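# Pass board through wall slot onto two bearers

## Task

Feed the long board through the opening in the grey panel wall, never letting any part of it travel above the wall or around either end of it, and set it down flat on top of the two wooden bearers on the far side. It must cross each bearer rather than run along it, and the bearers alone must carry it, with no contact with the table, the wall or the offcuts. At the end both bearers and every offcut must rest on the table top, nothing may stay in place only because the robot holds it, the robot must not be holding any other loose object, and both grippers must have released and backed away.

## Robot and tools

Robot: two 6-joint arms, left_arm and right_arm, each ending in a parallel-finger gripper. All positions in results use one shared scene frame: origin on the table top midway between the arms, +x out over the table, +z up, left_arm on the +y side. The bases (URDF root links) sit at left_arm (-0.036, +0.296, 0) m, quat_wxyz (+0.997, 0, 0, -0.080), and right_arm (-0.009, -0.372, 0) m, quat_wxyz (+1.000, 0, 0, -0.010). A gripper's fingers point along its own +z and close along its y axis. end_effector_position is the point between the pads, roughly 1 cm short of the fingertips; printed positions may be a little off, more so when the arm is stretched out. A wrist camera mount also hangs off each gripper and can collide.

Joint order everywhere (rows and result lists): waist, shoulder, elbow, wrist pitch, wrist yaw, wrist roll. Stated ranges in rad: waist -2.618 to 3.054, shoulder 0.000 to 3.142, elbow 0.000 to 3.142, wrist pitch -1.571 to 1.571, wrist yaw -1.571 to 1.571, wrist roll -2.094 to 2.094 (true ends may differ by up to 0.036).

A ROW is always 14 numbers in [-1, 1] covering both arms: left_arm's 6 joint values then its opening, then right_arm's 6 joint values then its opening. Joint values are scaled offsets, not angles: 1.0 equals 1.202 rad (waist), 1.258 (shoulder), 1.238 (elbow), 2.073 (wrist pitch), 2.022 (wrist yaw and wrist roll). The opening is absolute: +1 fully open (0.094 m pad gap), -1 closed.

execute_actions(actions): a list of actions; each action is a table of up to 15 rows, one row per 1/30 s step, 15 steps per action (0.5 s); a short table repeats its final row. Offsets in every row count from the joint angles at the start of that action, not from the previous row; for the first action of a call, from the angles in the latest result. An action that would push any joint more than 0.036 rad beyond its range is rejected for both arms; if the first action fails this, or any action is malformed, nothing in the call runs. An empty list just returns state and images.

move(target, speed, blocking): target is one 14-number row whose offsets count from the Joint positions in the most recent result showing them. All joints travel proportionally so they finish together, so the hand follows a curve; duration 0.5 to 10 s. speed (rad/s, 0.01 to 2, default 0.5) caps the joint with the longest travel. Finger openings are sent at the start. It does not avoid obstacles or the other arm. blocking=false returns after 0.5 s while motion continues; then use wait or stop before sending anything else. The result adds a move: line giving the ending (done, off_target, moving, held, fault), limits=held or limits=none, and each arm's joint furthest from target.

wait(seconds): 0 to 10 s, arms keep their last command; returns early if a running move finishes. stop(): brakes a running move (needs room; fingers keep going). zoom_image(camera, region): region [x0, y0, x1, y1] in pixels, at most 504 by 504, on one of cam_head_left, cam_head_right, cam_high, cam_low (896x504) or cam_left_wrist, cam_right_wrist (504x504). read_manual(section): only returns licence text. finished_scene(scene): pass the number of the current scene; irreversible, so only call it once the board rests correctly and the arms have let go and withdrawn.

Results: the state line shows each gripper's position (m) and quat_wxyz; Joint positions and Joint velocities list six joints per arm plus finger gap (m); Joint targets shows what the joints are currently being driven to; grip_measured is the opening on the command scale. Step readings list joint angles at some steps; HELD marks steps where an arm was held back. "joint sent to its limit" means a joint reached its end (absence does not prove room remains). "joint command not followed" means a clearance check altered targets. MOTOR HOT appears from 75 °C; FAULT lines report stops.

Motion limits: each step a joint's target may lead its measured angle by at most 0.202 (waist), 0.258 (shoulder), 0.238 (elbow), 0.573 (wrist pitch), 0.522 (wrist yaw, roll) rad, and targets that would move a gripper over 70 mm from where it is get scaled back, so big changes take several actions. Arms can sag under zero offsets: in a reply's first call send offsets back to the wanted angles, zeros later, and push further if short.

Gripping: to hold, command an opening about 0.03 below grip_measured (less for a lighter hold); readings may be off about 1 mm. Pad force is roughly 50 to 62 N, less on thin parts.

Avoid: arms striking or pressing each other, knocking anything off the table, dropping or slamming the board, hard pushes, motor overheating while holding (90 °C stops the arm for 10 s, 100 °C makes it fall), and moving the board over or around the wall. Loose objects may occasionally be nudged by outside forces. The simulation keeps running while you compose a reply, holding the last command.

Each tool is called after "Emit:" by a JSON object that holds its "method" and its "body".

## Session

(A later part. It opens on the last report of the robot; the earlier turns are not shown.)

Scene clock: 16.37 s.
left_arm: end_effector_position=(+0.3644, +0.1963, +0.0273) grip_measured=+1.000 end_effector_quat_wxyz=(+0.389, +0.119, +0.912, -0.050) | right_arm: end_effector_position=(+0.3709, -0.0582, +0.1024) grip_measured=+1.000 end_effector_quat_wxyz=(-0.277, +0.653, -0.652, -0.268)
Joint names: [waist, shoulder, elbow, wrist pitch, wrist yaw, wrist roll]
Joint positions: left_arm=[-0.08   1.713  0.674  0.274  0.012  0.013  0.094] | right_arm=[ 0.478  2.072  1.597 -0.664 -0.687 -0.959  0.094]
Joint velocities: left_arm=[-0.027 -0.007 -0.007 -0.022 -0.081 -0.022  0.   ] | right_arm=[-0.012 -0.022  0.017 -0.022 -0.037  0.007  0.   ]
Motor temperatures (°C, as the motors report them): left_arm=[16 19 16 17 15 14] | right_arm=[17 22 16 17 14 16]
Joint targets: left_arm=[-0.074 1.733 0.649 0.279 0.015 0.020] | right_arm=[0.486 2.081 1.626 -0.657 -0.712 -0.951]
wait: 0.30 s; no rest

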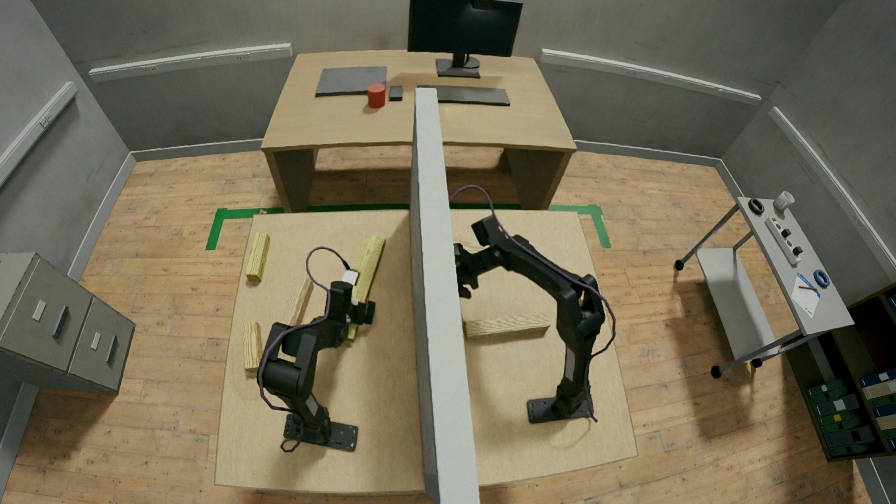

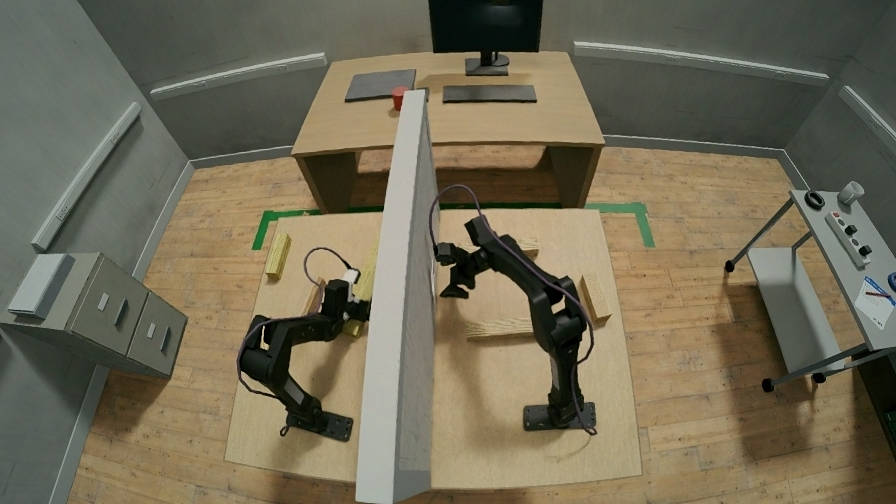

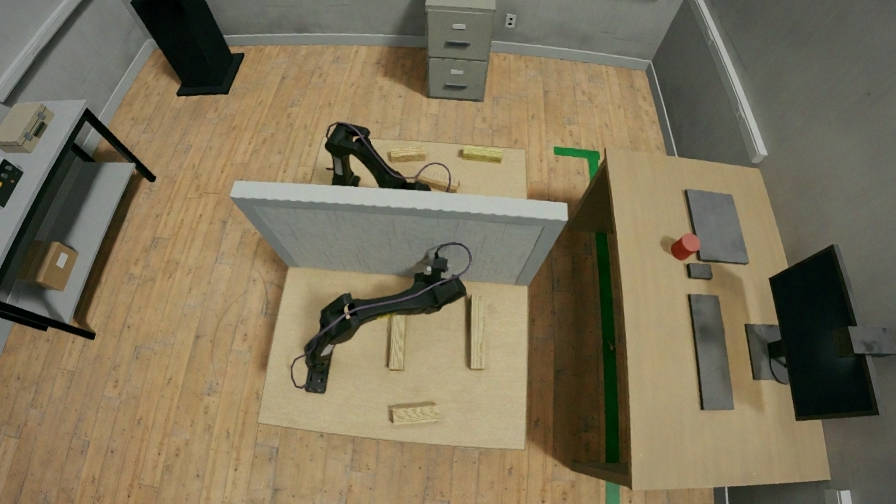

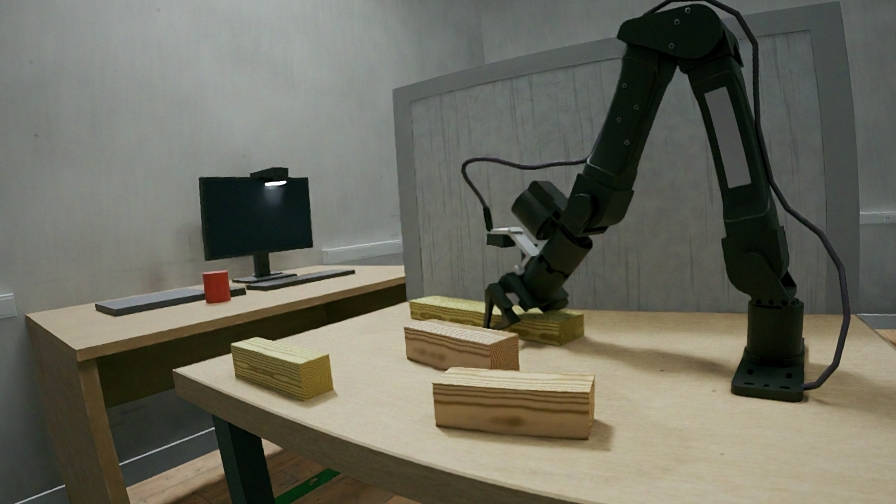

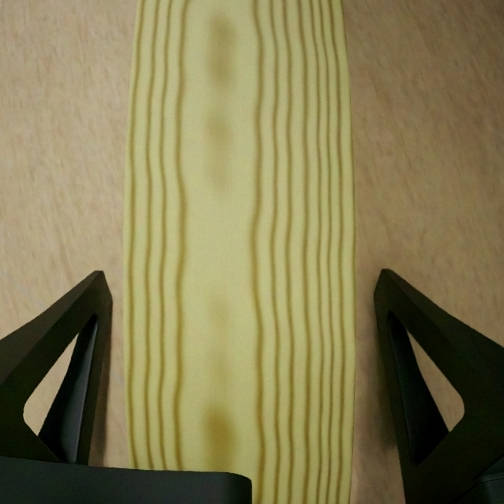

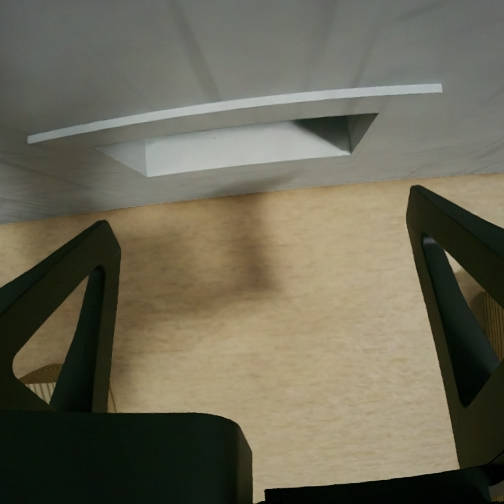

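Emit:
{"method": "execute_actions", "body": {"actions": [[[0.005,-0.004,0.008,0.0024,0.0015,0.0035,0.1,0.0067,0.009,0.0234,0.0034,-0.0124,0.004,1],[0.005,-0.004,0.008,0.0024,0.0015,0.0035,0.1,0.0067,0.011,0.0234,0.0034,-0.0124,0.004,1],[0.005,-0.004,0.008,0.0024,0.0015,0.0035,0.1,0.0067,0.013,0.0234,0.0034,-0.0124,0.004,1],[0.005,-0.004,0.008,0.0024,0.0015,0.0035,0.1,0.0067,0.015,0.0234,0.0034,-0.0124,0.004,1],[0.005,-0.004,0.008,0.0024,0.0015,0.0035,0.1,0.0067,0.017,0.0234,0.0034,-0.0124,0.004,1],[0.005,-0.004,0.008,0.0024,0.0015,0.0035,0.1,0.0067,0.0183,0.0234,0.0034,-0.0124,0.004,1],[0.0092,-0.0391,0.0372,0.0019,0.0083,0.0068,0.1,0.0067,0.0183,0.0234,0.0034,-0.0124,0.004,1],[0.0136,-0.0505,0.0463,0.0014,0.0116,0.0107,0.1,0.0067,0.0183,0.0234,0.0034,-0.0124,0.004,1],[0.0178,-0.0618,0.0553,-0.0036,0.0150,0.0145,0.1,0.0067,0.0183,0.0234,0.0034,-0.0124,0.004,1],[0.0220,-0.0731,0.0642,-0.0161,0.0183,0.0183,0.1,0.0067,0.0183,0.0234,0.0034,-0.0124,0.004,1],[0.0264,-0.0844,0.0732,-0.0285,0.0217,0.0222,0.1,0.0067,0.0183,0.0234,0.0034,-0.0124,0.004,1],[0.0306,-0.0957,0.0821,-0.0410,0.0250,0.0261,0.1,0.0067,0.0183,0.0234,0.0034,-0.0124,0.004,1],[0.0349,-0.1070,0.0912,-0.0534,0.0284,0.0299,0.1,0.0067,0.0183,0.0234,0.0034,-0.0124,0.004,1],[0.0392,-0.1184,0.1002,-0.0659,0.0317,0.0337,0.1,0.0067,0.0183,0.0234,0.0034,-0.0124,0.004,1],[0.0434,-0.1297,0.1091,-0.0783,0.0351,0.0376,0.1,0.0067,0.0183,0.0234,0.0034,-0.0124,0.004,1]]]}}

Emit:
{"method": "wait", "body": {"seconds": 0.4}}

Scene clock: 21.50 s.
left_arm: end_effector_position=(+0.3659, +0.2039, +0.0553) grip_measured=+0.345 end_effector_quat_wxyz=(+0.385, +0.130, +0.912, -0.051) | right_arm: end_effector_position=(+0.3708, -0.0581, +0.0953) grip_measured=+1.000 end_effector_quat_wxyz=(-0.270, +0.651, -0.655, -0.271)
Joint names: [waist, shoulder, elbow, wrist pitch, wrist yaw, wrist roll]
Joint positions: left_arm=[-0.046  1.626  0.733  0.118  0.049  0.056  0.063] | right_arm=[ 0.478  2.088  1.597 -0.662 -0.687 -0.956  0.094]
Joint velocities: left_arm=[ 0.164 -0.422  0.32  -0.696  0.154  0.227  0.001] | right_arm=[ 0.002 -0.007  0.007 -0.007 -0.037 -0.007  0.   ]
Motor temperatures (°C, as the motors report them): left_arm=[16 19 16 18 15 14] | right_arm=[17 22 16 18 14 16]
Joint targets: left_arm=[-0.028 1.550 0.809 0.112 0.083 0.090] | right_arm=[0.486 2.095 1.626 -0.657 -0.712 -0.950]
Step readings (joint positions):
0: left_arm=[-0.080 1.713 0.673 0.278 0.012 0.014] | right_arm=[0.478 2.072 1.597 -0.664 -0.687 -0.957]
1: left_arm=[-0.080 1.713 0.673 0.278 0.012 0.014] | right_arm=[0.478 2.072 1.597 -0.664 -0.687 -0.957]
2: left_arm=[-0.080 1.713 0.673 0.278 0.012 0.014] | right_arm=[0.478 2.072 1.597 -0.664 -0.687 -0.957]
4: left_arm=[-0.080 1.713 0.673 0.278 0.012 0.014] | right_arm=[0.478 2.073 1.597 -0.664 -0.687 -0.957]
8: left_arm=[-0.078 1.707 0.675 0.268 0.015 0.016] | right_arm=[0.478 2.082 1.597 -0.663 -0.687 -0.956]
15: Joint positions above

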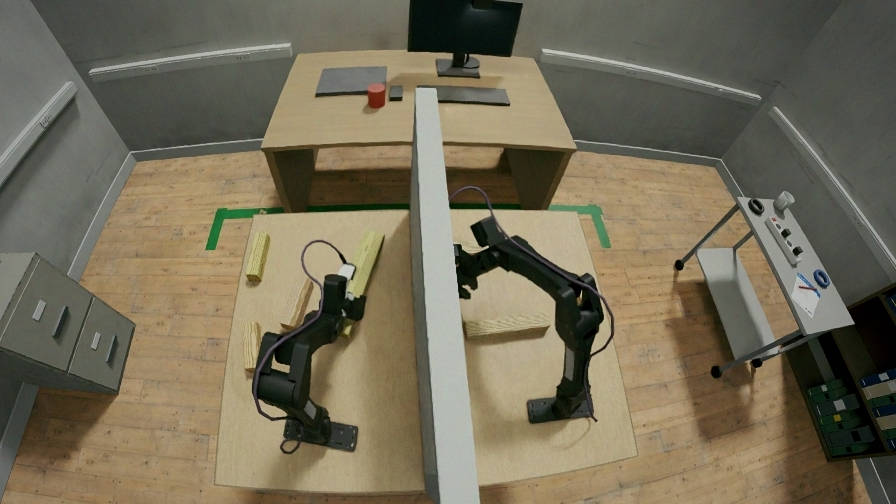

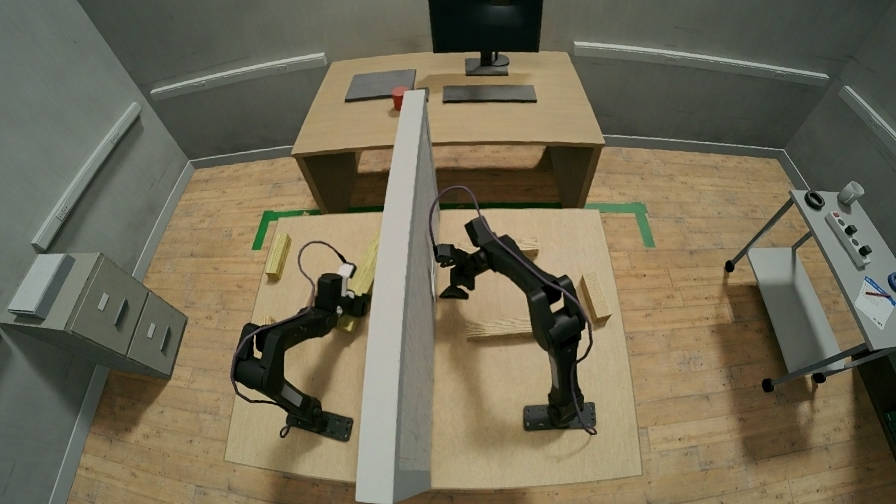

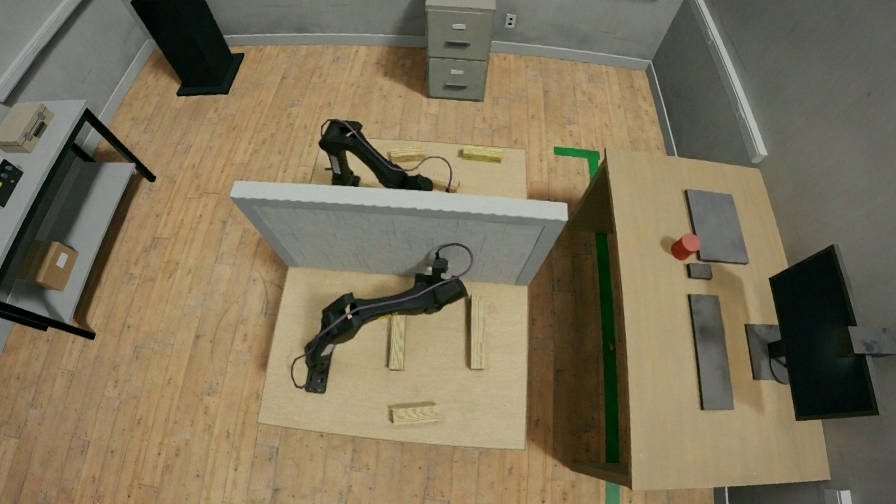

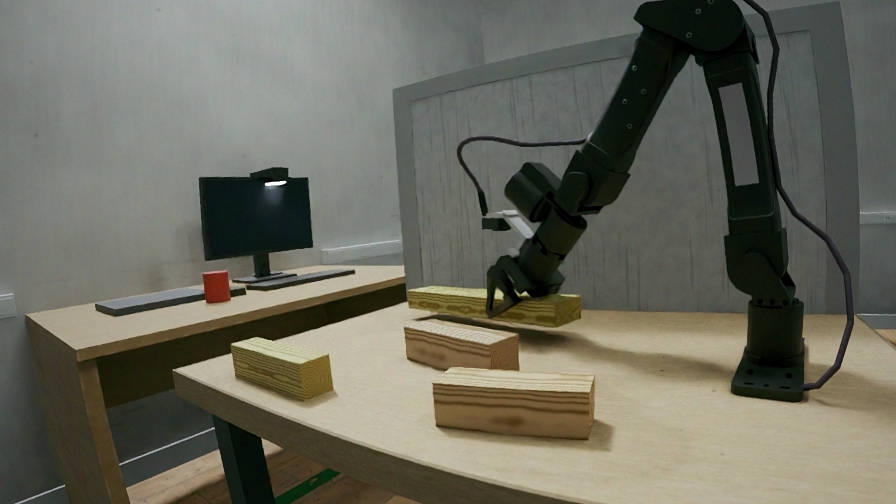

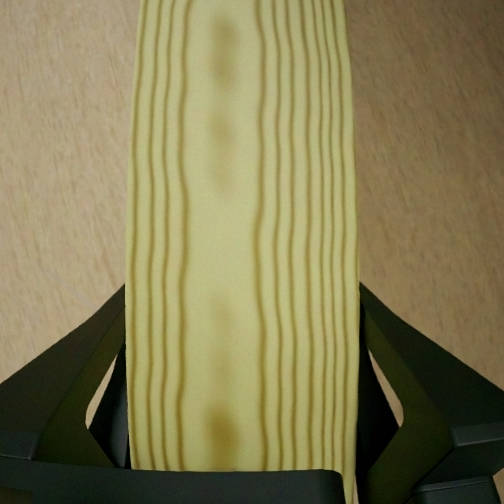

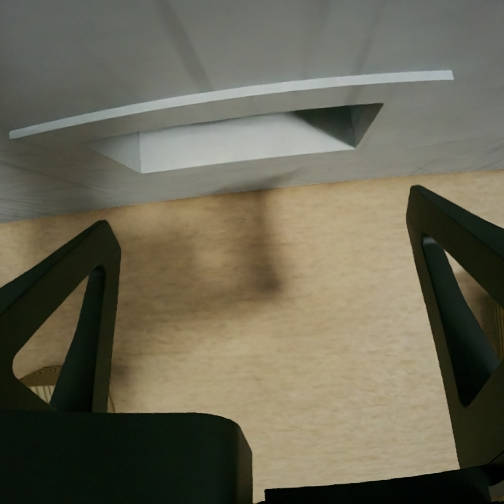

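Scene clock: 21.90 s.
left_arm: end_effector_position=(+0.3663, +0.2056, +0.0706) grip_measured=+0.345 end_effector_quat_wxyz=(+0.385, +0.140, +0.911, -0.052) | right_arm: end_effector_position=(+0.3708, -0.0581, +0.0953) grip_measured=+1.000 end_effector_quat_wxyz=(-0.270, +0.651, -0.655, -0.271)
Joint names: [waist, shoulder, elbow, wrist pitch, wrist yaw, wrist roll]
Joint positions: left_arm=[-0.034  1.586  0.766  0.045  0.067  0.083  0.063] | right_arm=[ 0.478  2.088  1.597 -0.662 -0.687 -0.956  0.094]
Joint velocities: left_arm=[-0.002  0.007  0.017 -0.198  0.007  0.022 -0.002] | right_arm=[-0.002 -0.007  0.002 -0.081  0.022 -0.066  0.   ]
Motor temperatures (°C, as the motors report them): left_arm=[16 19 16 18 15 14] | right_arm=[17 22 16 18 14 16]
Joint targets: left_arm=[-0.028 1.550 0.809 0.112 0.083 0.090] | right_arm=[0.486 2.095 1.626 -0.657 -0.712 -0.950]
wait: 0.40 s; no rest

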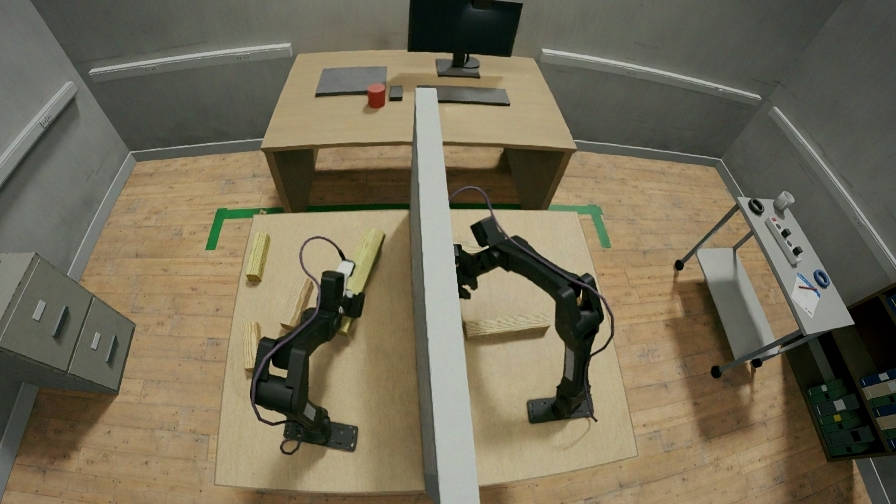

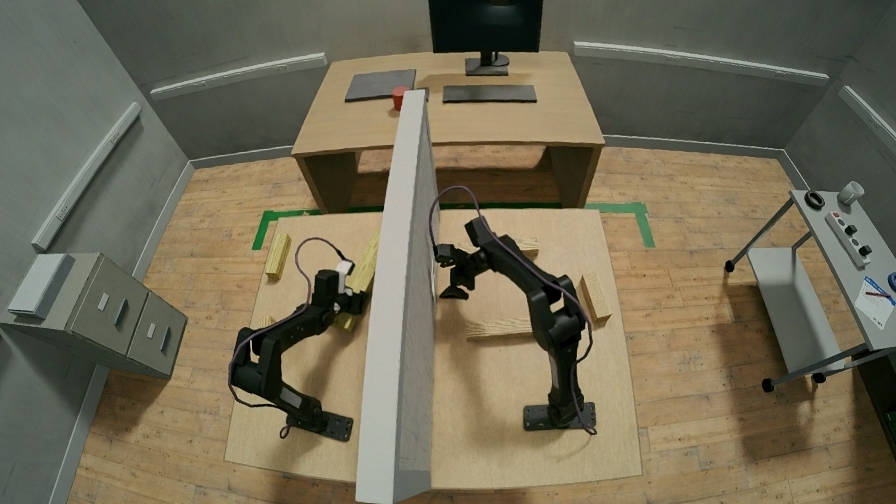

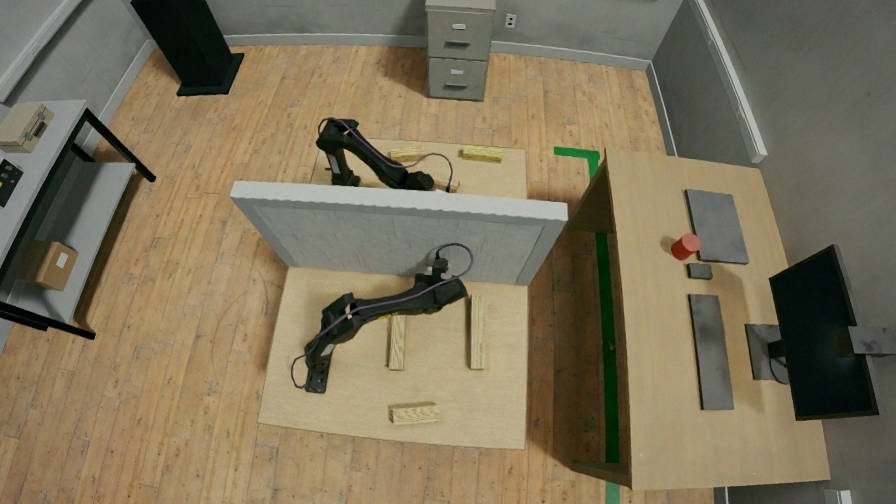

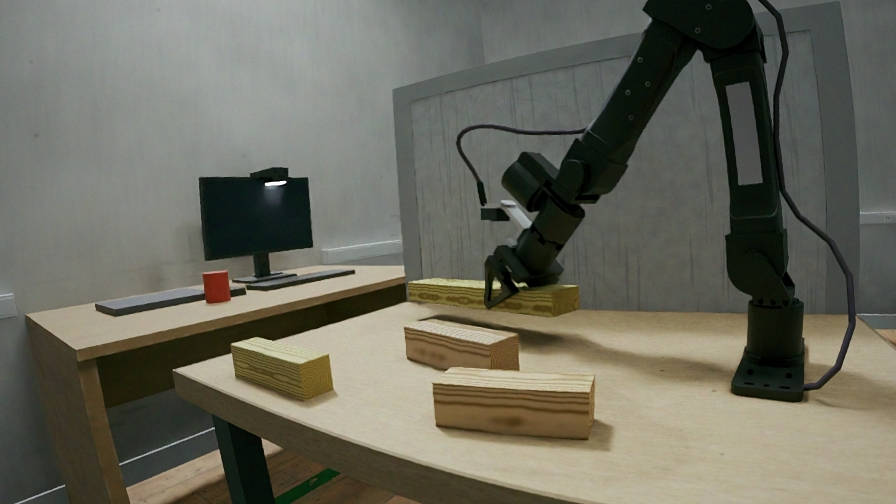

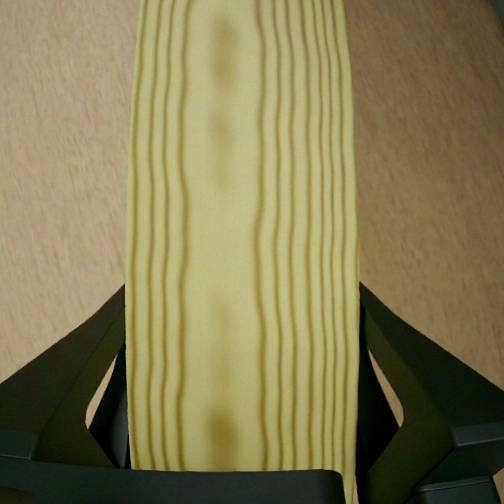

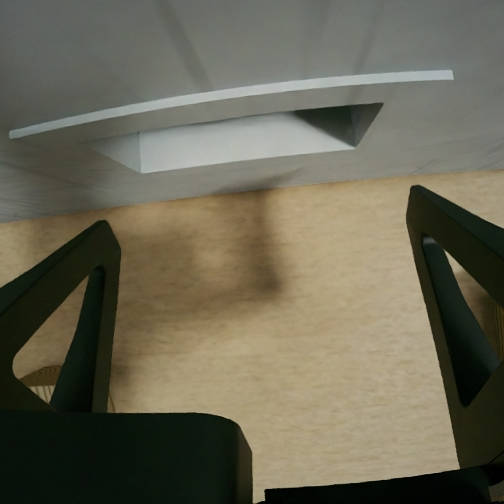

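Emit:
{"method": "execute_actions", "body": {"actions": []}}

Scene clock: 22.67 s.
left_arm: end_effector_position=(+0.3647, +0.2057, +0.0690) grip_measured=+0.345 end_effector_quat_wxyz=(+0.381, +0.141, +0.912, -0.052) | right_arm: end_effector_position=(+0.3708, -0.0581, +0.0953) grip_measured=+1.000 end_effector_quat_wxyz=(-0.270, +0.651, -0.655, -0.271)
Joint names: [waist, shoulder, elbow, wrist pitch, wrist yaw, wrist roll]
Joint positions: left_arm=[-0.034  1.586  0.766  0.036  0.068  0.085  0.063] | right_arm=[ 0.478  2.088  1.597 -0.662 -0.687 -0.956  0.094]
Joint velocities: left_arm=[-0.007  0.012  0.012 -0.022 -0.007 -0.007 -0.002] | right_arm=[ 0.012 -0.002 -0.017 -0.022  0.007  0.022  0.   ]
Motor temperatures (°C, as the motors report them): left_arm=[16 19 16 18 15 14] | right_arm=[17 23 16 18 14 16]
Joint targets: left_arm=[-0.028 1.550 0.809 0.112 0.083 0.090] | right_arm=[0.486 2.095 1.626 -0.657 -0.712 -0.950]

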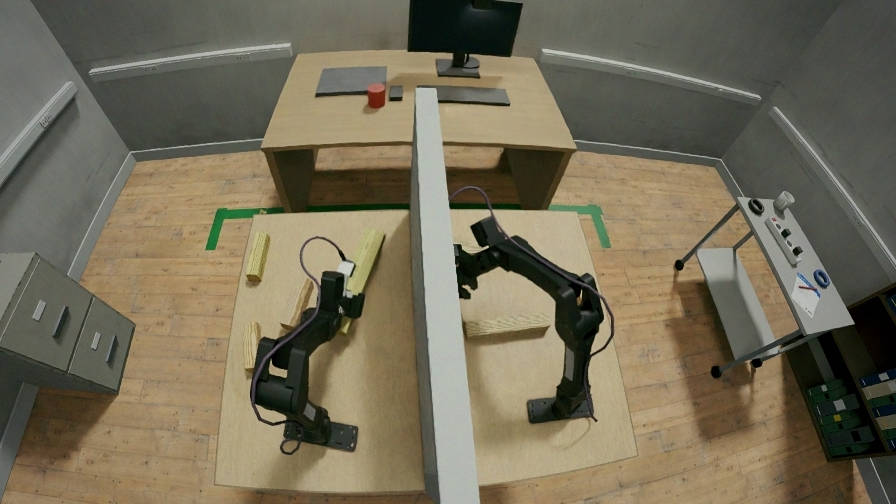

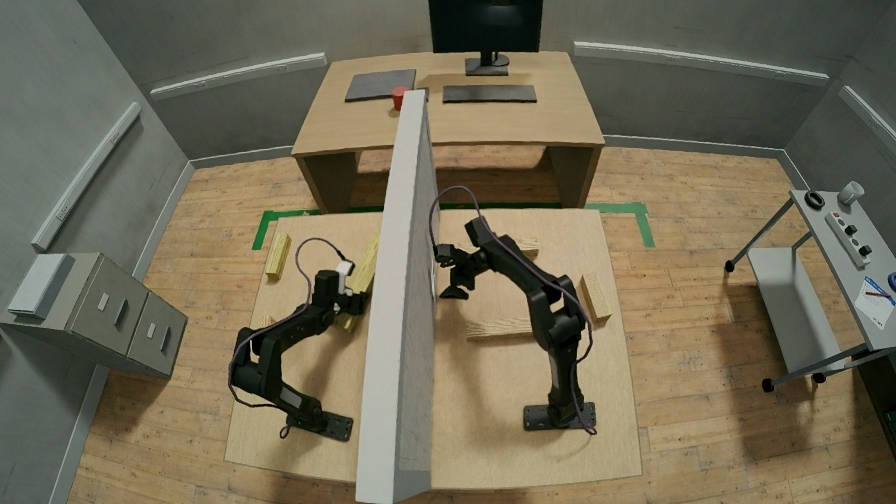

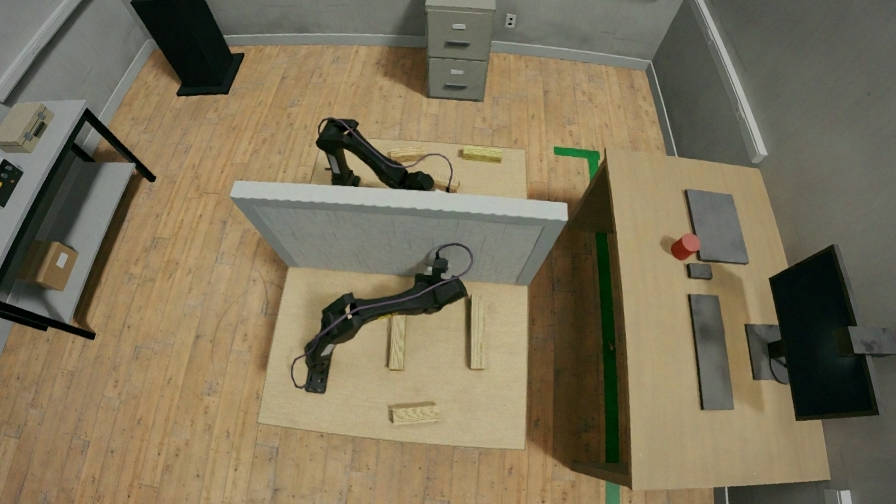

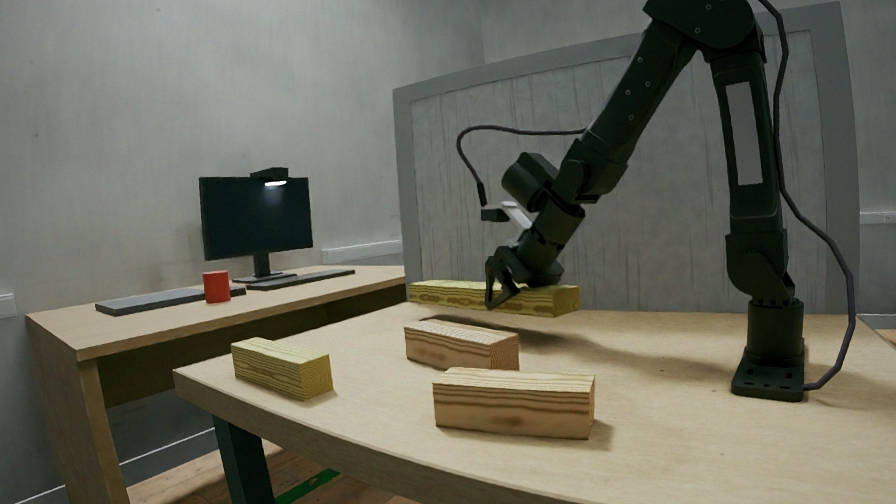

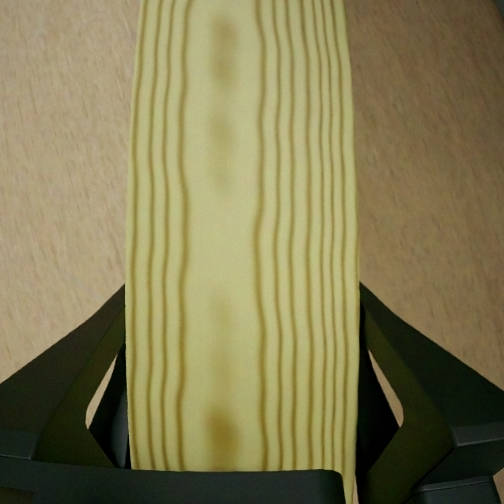

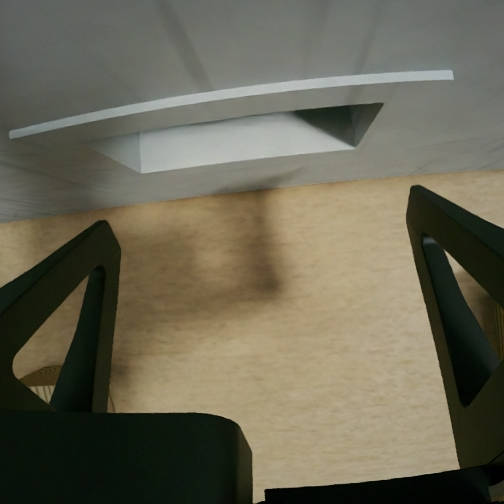

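Emit:
{"method": "execute_actions", "body": {"actions": [[[0.0059,-0.0307,0.0367,0.0236,0.0123,0.0069,0.1,0.0067,0.0056,0.0234,0.0024,-0.0124,0.003,1],[0.0076,-0.0350,0.0407,0.0149,0.0155,0.0098,0.1,0.0067,0.0056,0.0234,0.0024,-0.0124,0.003,1],[0.0102,-0.0414,0.0466,0.0040,0.0196,0.0134,0.1,0.0067,0.0056,0.0234,0.0024,-0.0124,0.003,1],[0.0137,-0.0499,0.0545,-0.0091,0.0244,0.0178,0.1,0.0067,0.0056,0.0234,0.0024,-0.0124,0.003,1],[0.0181,-0.0605,0.0644,-0.0182,0.0433,0.0373,0.1,0.0067,0.0056,0.0234,0.0024,-0.0124,0.003,1],[0.0234,-0.0733,0.0763,-0.0273,0.0621,0.0567,0.1,0.0067,0.0056,0.0234,0.0024,-0.0124,0.003,1],[0.0437,-0.0710,0.0855,-0.0364,0.0809,0.0762,0.1,0.0067,0.0056,0.0234,0.0024,-0.0124,0.003,1],[0.0640,-0.0688,0.0948,-0.0455,0.0997,0.0956,0.1,0.0067,0.0056,0.0234,0.0024,-0.0124,0.003,1],[0.0843,-0.0665,0.1040,-0.0547,0.1186,0.1151,0.1,0.0067,0.0056,0.0234,0.0024,-0.0124,0.003,1],[0.1046,-0.0643,0.1133,-0.0638,0.1374,0.1345,0.1,0.0067,0.0056,0.0234,0.0024,-0.0124,0.003,1],[0.1250,-0.0620,0.1226,-0.0791,0.1531,0.1586,0.1,0.0067,0.0056,0.0234,0.0024,-0.0124,0.003,1],[0.1453,-0.0598,0.1318,-0.0944,0.1687,0.1827,0.1,0.0067,0.0056,0.0234,0.0024,-0.0124,0.003,1],[0.1612,-0.0494,0.1483,-0.1097,0.1844,0.2067,0.1,0.0067,0.0056,0.0234,0.0024,-0.0124,0.003,1],[0.1772,-0.0390,0.1647,-0.1250,0.2001,0.2308,0.1,0.0067,0.0056,0.0234,0.0024,-0.0124,0.003,1],[0.1931,-0.0287,0.1811,-0.1403,0.2158,0.2549,0.1,0.0067,0.0056,0.0234,0.0024,-0.0124,0.003,1]],[[0.0499,0.0091,0.0783,-0.0424,0.0869,0.1165,0.1,0.0067,0.0056,0.0234,0.0024,-0.0124,0.003,1],[0.0659,0.0194,0.0947,-0.0622,0.0989,0.1432,0.1,0.0067,0.0056,0.0234,0.0024,-0.0124,0.003,1],[0.0819,0.0298,0.1111,-0.0820,0.1108,0.1699,0.1,0.0067,0.0056,0.0234,0.0024,-0.0124,0.003,1],[0.0935,0.0461,0.1335,-0.1018,0.1227,0.1966,0.1,0.0067,0.0056,0.0234,0.0024,-0.0124,0.003,1],[0.1050,0.0624,0.1558,-0.1217,0.1347,0.2233,0.1,0.0067,0.0056,0.0234,0.0024,-0.0124,0.003,1],[0.1166,0.0787,0.1781,-0.1415,0.1466,0.2500,0.1,0.0067,0.0056,0.0234,0.0024,-0.0124,0.003,1],[0.1282,0.0951,0.2004,-0.1613,0.1586,0.2767,0.1,0.0067,0.0056,0.0234,0.0024,-0.0124,0.003,1],[0.1398,0.1114,0.2227,-0.1840,0.1662,0.3041,0.1,0.0067,0.0056,0.0234,0.0024,-0.0124,0.003,1],[0.1514,0.1277,0.2451,-0.2066,0.1738,0.3314,0.1,0.0067,0.0056,0.0234,0.0024,-0.0124,0.003,1],[0.1586,0.1477,0.2720,-0.2293,0.1814,0.3588,0.1,0.0067,0.0056,0.0234,0.0024,-0.0124,0.003,1],[0.1658,0.1678,0.2989,-0.2520,0.1890,0.3862,0.1,0.0067,0.0056,0.0234,0.0024,-0.0124,0.003,1],[0.1731,0.1878,0.3258,-0.2746,0.1966,0.4135,0.1,0.0067,0.0056,0.0234,0.0024,-0.0124,0.003,1],[0.1803,0.2079,0.3528,-0.2973,0.2042,0.4409,0.1,0.0067,0.0056,0.0234,0.0024,-0.0124,0.003,1],[0.1875,0.2279,0.3797,-0.3211,0.2069,0.4669,0.1,0.0067,0.0056,0.0234,0.0024,-0.0124,0.003,1],[0.1947,0.2479,0.4066,-0.3450,0.2096,0.4930,0.1,0.0067,0.0056,0.0234,0.0024,-0.0124,0.003,1]],[[0.0230,0.0475,0.1087,-0.1014,0.0430,0.1282,0.1,0.0067,0.0056,0.0234,0.0024,-0.0124,0.003,1],[0.0258,0.0690,0.1389,-0.1252,0.0457,0.1543,0.1,0.0067,0.0056,0.0234,0.0024,-0.0124,0.003,1],[0.0287,0.0906,0.1691,-0.1491,0.0484,0.1803,0.1,0.0067,0.0056,0.0234,0.0024,-0.0124,0.003,1],[0.0315,0.1122,0.1993,-0.1729,0.0511,0.2064,0.1,0.0067,0.0056,0.0234,0.0024,-0.0124,0.003,1],[0.0343,0.1337,0.2296,-0.1962,0.0483,0.2291,0.1,0.0067,0.0056,0.0234,0.0024,-0.0124,0.003,1],[0.0371,0.1553,0.2598,-0.2196,0.0455,0.2519,0.1,0.0067,0.0056,0.0234,0.0024,-0.0124,0.003,1],[0.0355,0.1762,0.2920,-0.2429,0.0426,0.2746,0.1,0.0067,0.0056,0.0234,0.0024,-0.0124,0.003,1],[0.0339,0.1971,0.3242,-0.2630,0.0402,0.2941,0.1,0.0067,0.0056,0.0234,0.0024,-0.0124,0.003,1],[0.0323,0.2180,0.3565,-0.2796,0.0382,0.3104,0.1,0.0067,0.0056,0.0234,0.0024,-0.0124,0.003,1],[0.0309,0.2359,0.3841,-0.2930,0.0366,0.3234,0.1,0.0067,0.0056,0.0234,0.0024,-0.0124,0.003,1],[0.0298,0.2508,0.4071,-0.3030,0.0354,0.3331,0.1,0.0067,0.0056,0.0234,0.0024,-0.0124,0.003,1],[0.0288,0.2628,0.4255,-0.3096,0.0346,0.3396,0.1,0.0067,0.0056,0.0234,0.0024,-0.0124,0.003,1],[0.0282,0.2717,0.4393,-0.3130,0.0342,0.3429,0.1,0.0067,0.0056,0.0234,0.0024,-0.0124,0.003,1],[0.0277,0.2777,0.4485,-0.3130,0.0342,0.3429,0.1,0.0067,0.0056,0.0234,0.0024,-0.0124,0.003,1],[0.0275,0.2807,0.4532,-0.3130,0.0342,0.3429,0.1,0.0067,0.0056,0.0234,0.0024,-0.0124,0.003,1]]]}}

Scene clock: 29.57 s.
left_arm: end_effector_position=(+0.3756, +0.2913, +0.0910) grip_measured=+0.346 end_effector_quat_wxyz=(+0.245, +0.653, +0.686, -0.208) | right_arm: end_effector_position=(+0.3708, -0.0581, +0.0953) grip_measured=+1.000 end_effector_quat_wxyz=(-0.270, +0.650, -0.656, -0.272)
Joint names: [waist, shoulder, elbow, wrist pitch, wrist yaw, wrist roll]
Joint positions: left_arm=[ 0.411  2.18   1.809 -1.309  0.647  1.807  0.063] | right_arm=[ 0.478  2.088  1.597 -0.662 -0.687 -0.954  0.094]
Joint velocities: left_arm=[-0.012  0.256  0.364 -0.476 -0.037  0.462  0.   ] | right_arm=[-0.012  0.002  0.007  0.007 -0.007  0.037  0.   ]
Motor temperatures (°C, as the motors report them): left_arm=[16 20 17 20 15 14] | right_arm=[17 23 17 18 14 16]
Joint targets: left_arm=[0.406 2.184 1.870 -1.412 0.711 1.882] | right_arm=[0.486 2.095 1.626 -0.657 -0.713 -0.949]
Step readings (joint positions; steps 1 to 15: 1st action; 16 to 30: 2nd action; 31 to 45: 3rd action):
0: left_arm=[-0.034 1.586 0.766 0.036 0.068 0.085] | right_arm=[0.478 2.088 1.597 -0.662 -0.687 -0.956]
1: left_arm=[-0.034 1.586 0.766 0.034 0.069 0.086] | right_arm=[0.478 2.088 1.597 -0.662 -0.687 -0.956]
2: left_arm=[-0.034 1.586 0.766 0.030 0.071 0.089] | right_arm=[0.478 2.088 1.597 -0.662 -0.687 -0.956]
4: left_arm=[-0.032 1.585 0.769 0.008 0.080 0.097] | right_arm=[0.478 2.088 1.597 -0.662 -0.687 -0.956]
8: left_arm=[-0.004 1.559 0.797 -0.083 0.152 0.169] | right_arm=[0.478 2.088 1.597 -0.662 -0.687 -0.956]
15: left_arm=[0.161 1.553 0.907 -0.212 0.348 0.419] | right_arm=[0.478 2.088 1.597 -0.662 -0.687 -0.956]
16: left_arm=[0.183 1.555 0.926 -0.238 0.372 0.463] | right_arm=[0.478 2.088 1.597 -0.662 -0.687 -0.955]
17: left_arm=[0.204 1.559 0.946 -0.266 0.397 0.510] | right_arm=[0.478 2.088 1.597 -0.662 -0.687 -0.955]
19: left_arm=[0.242 1.580 0.990 -0.327 0.445 0.607] | right_arm=[0.478 2.088 1.597 -0.662 -0.687 -0.955]
23: left_arm=[0.300 1.659 1.094 -0.469 0.534 0.812] | right_arm=[0.478 2.088 1.597 -0.662 -0.687 -0.955]
30: left_arm=[0.373 1.831 1.309 -0.764 0.642 1.189] | right_arm=[0.478 2.088 1.597 -0.662 -0.687 -0.955]
31: left_arm=[0.380 1.857 1.343 -0.806 0.647 1.239] | right_arm=[0.478 2.088 1.597 -0.662 -0.687 -0.955]
32: left_arm=[0.387 1.881 1.379 -0.849 0.648 1.289] | right_arm=[0.478 2.088 1.597 -0.662 -0.687 -0.955]
34: left_arm=[0.398 1.933 1.452 -0.937 0.650 1.390] | right_arm=[0.478 2.088 1.597 -0.662 -0.687 -0.954]
38: left_arm=[0.410 2.041 1.606 -1.111 0.650 1.585] | right_arm=[0.478 2.088 1.597 -0.662 -0.687 -0.954]
45: Joint positions above

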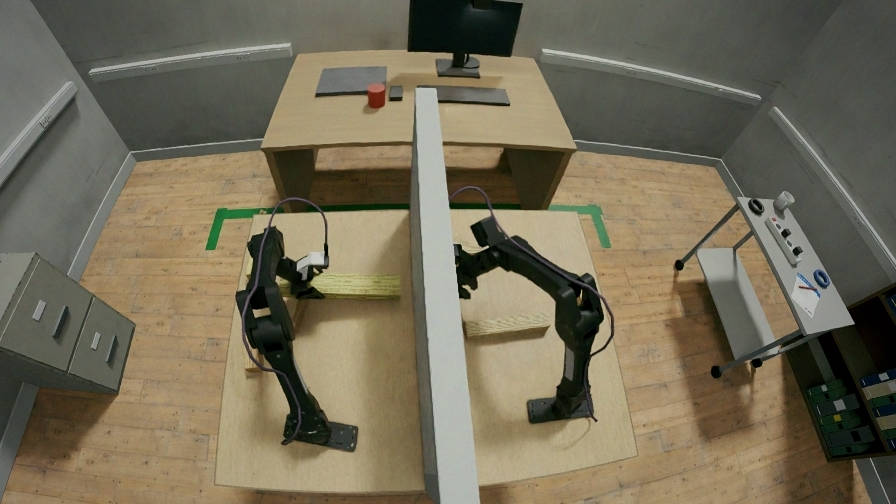

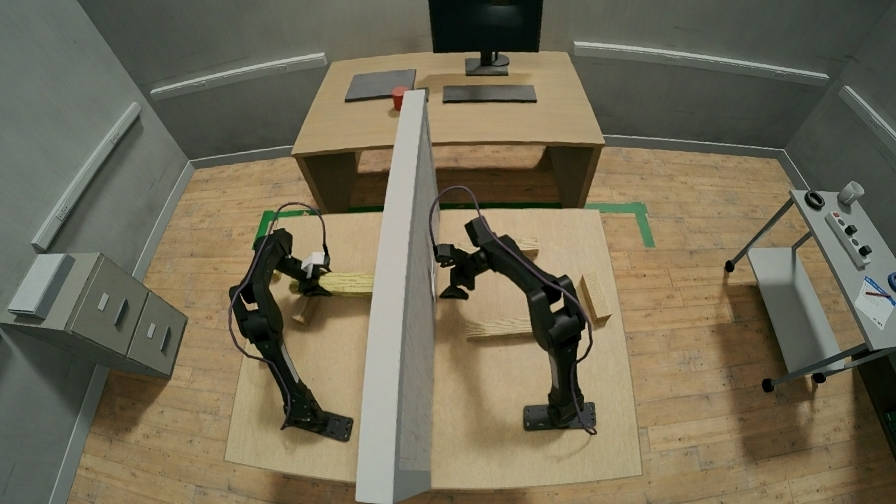

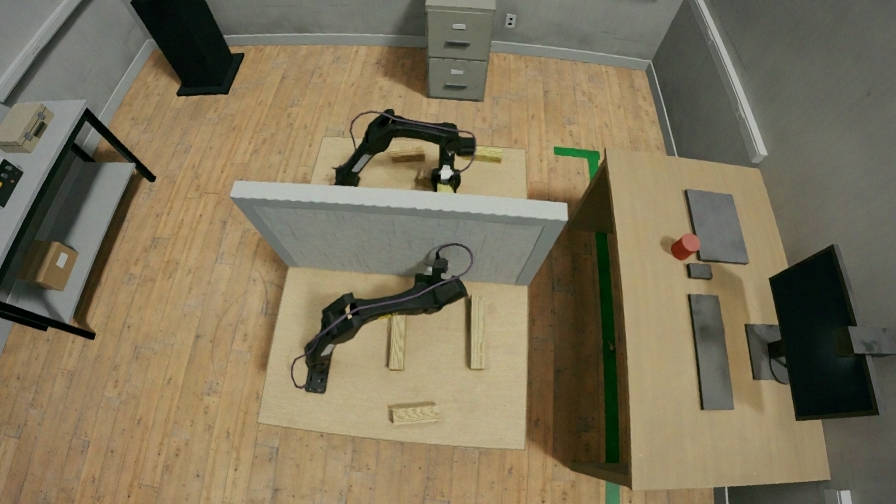

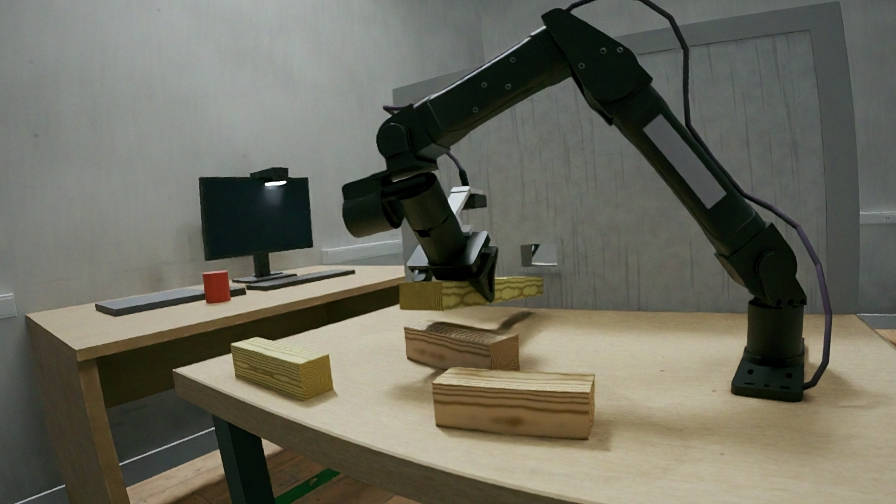

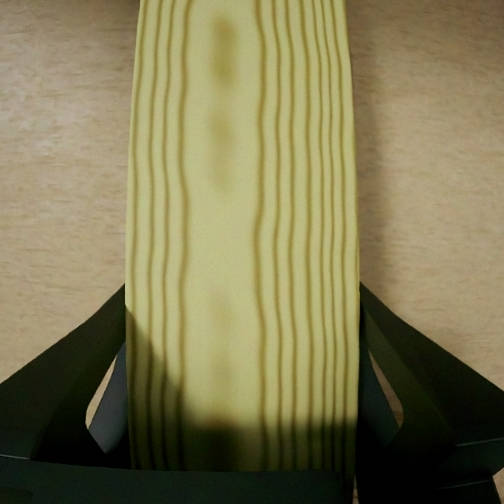

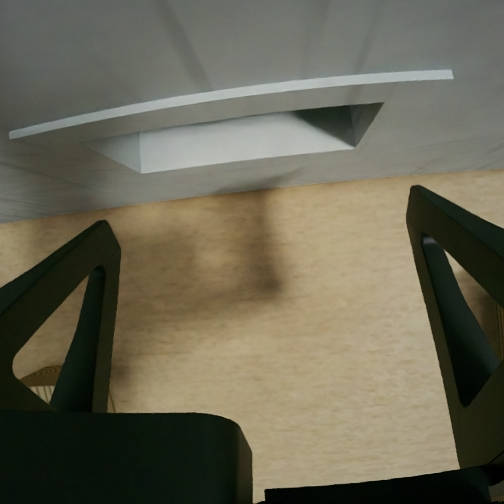

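Emit:
{"method": "execute_actions", "body": {"actions": []}}

Scene clock: 31.10 s.
left_arm: end_effector_position=(+0.3668, +0.2893, +0.0927) grip_measured=+0.346 end_effector_quat_wxyz=(+0.238, +0.669, +0.668, -0.222) | right_arm: end_effector_position=(+0.3708, -0.0581, +0.0953) grip_measured=+1.000 end_effector_quat_wxyz=(-0.270, +0.650, -0.656, -0.272)
Joint names: [waist, shoulder, elbow, wrist pitch, wrist yaw, wrist roll]
Joint positions: left_arm=[ 0.411  2.191  1.827 -1.372  0.645  1.877  0.063] | right_arm=[ 0.478  2.088  1.597 -0.662 -0.687 -0.954  0.094]
Joint velocities: left_arm=[ 0.012  0.007 -0.002 -0.037  0.037 -0.007  0.001] | right_arm=[-0.012 -0.007  0.007  0.022 -0.066  0.007  0.   ]
Motor temperatures (°C, as the motors report them): left_arm=[16 20 17 19 15 14] | right_arm=[17 24 17 18 14 16]
Joint targets: left_arm=[0.406 2.185 1.870 -1.413 0.711 1.882] | right_arm=[0.486 2.095 1.626 -0.657 -0.713 -0.949]

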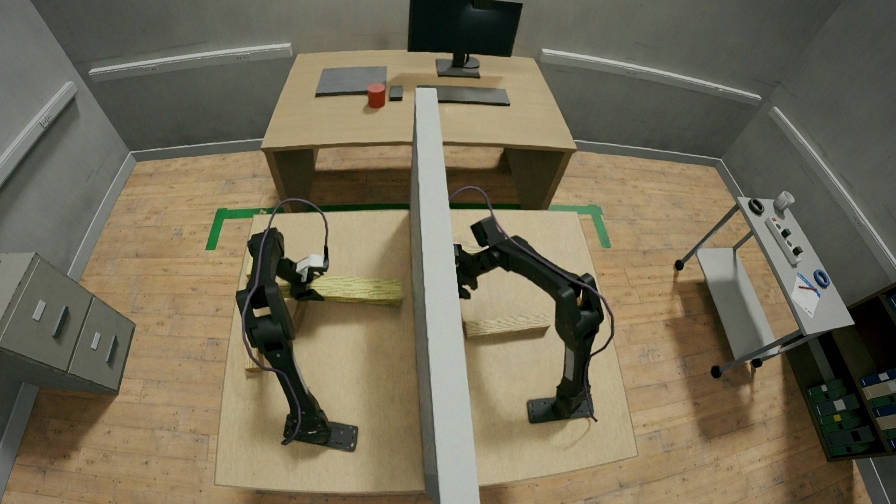

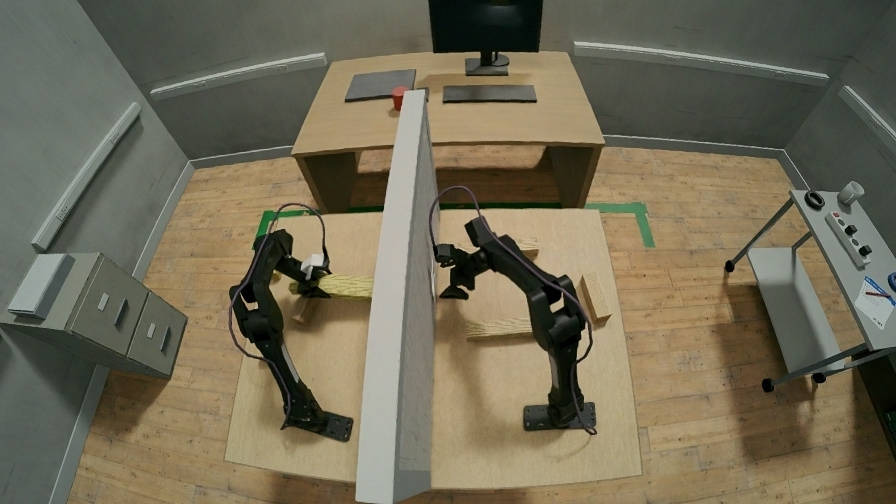

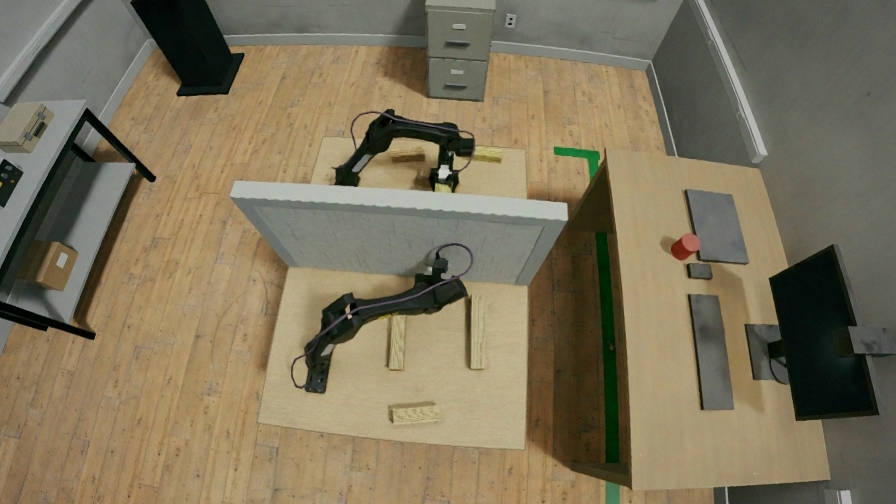

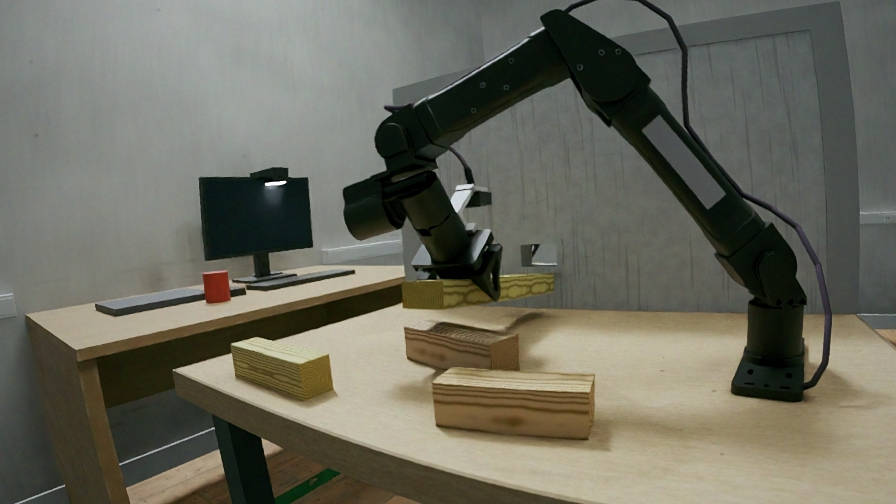

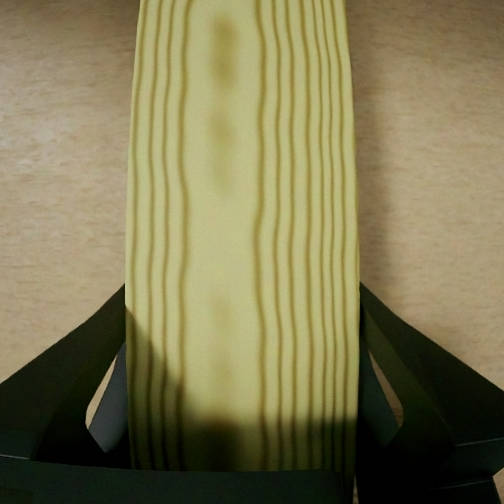

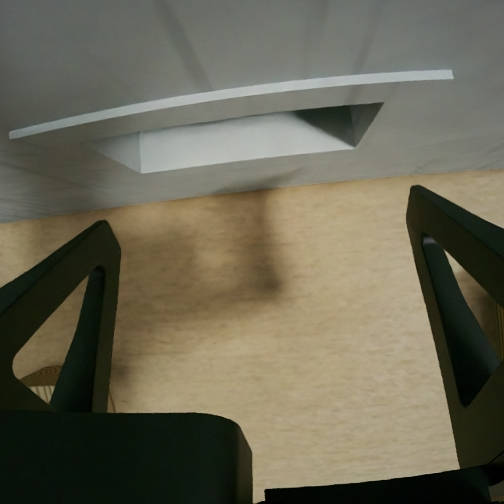

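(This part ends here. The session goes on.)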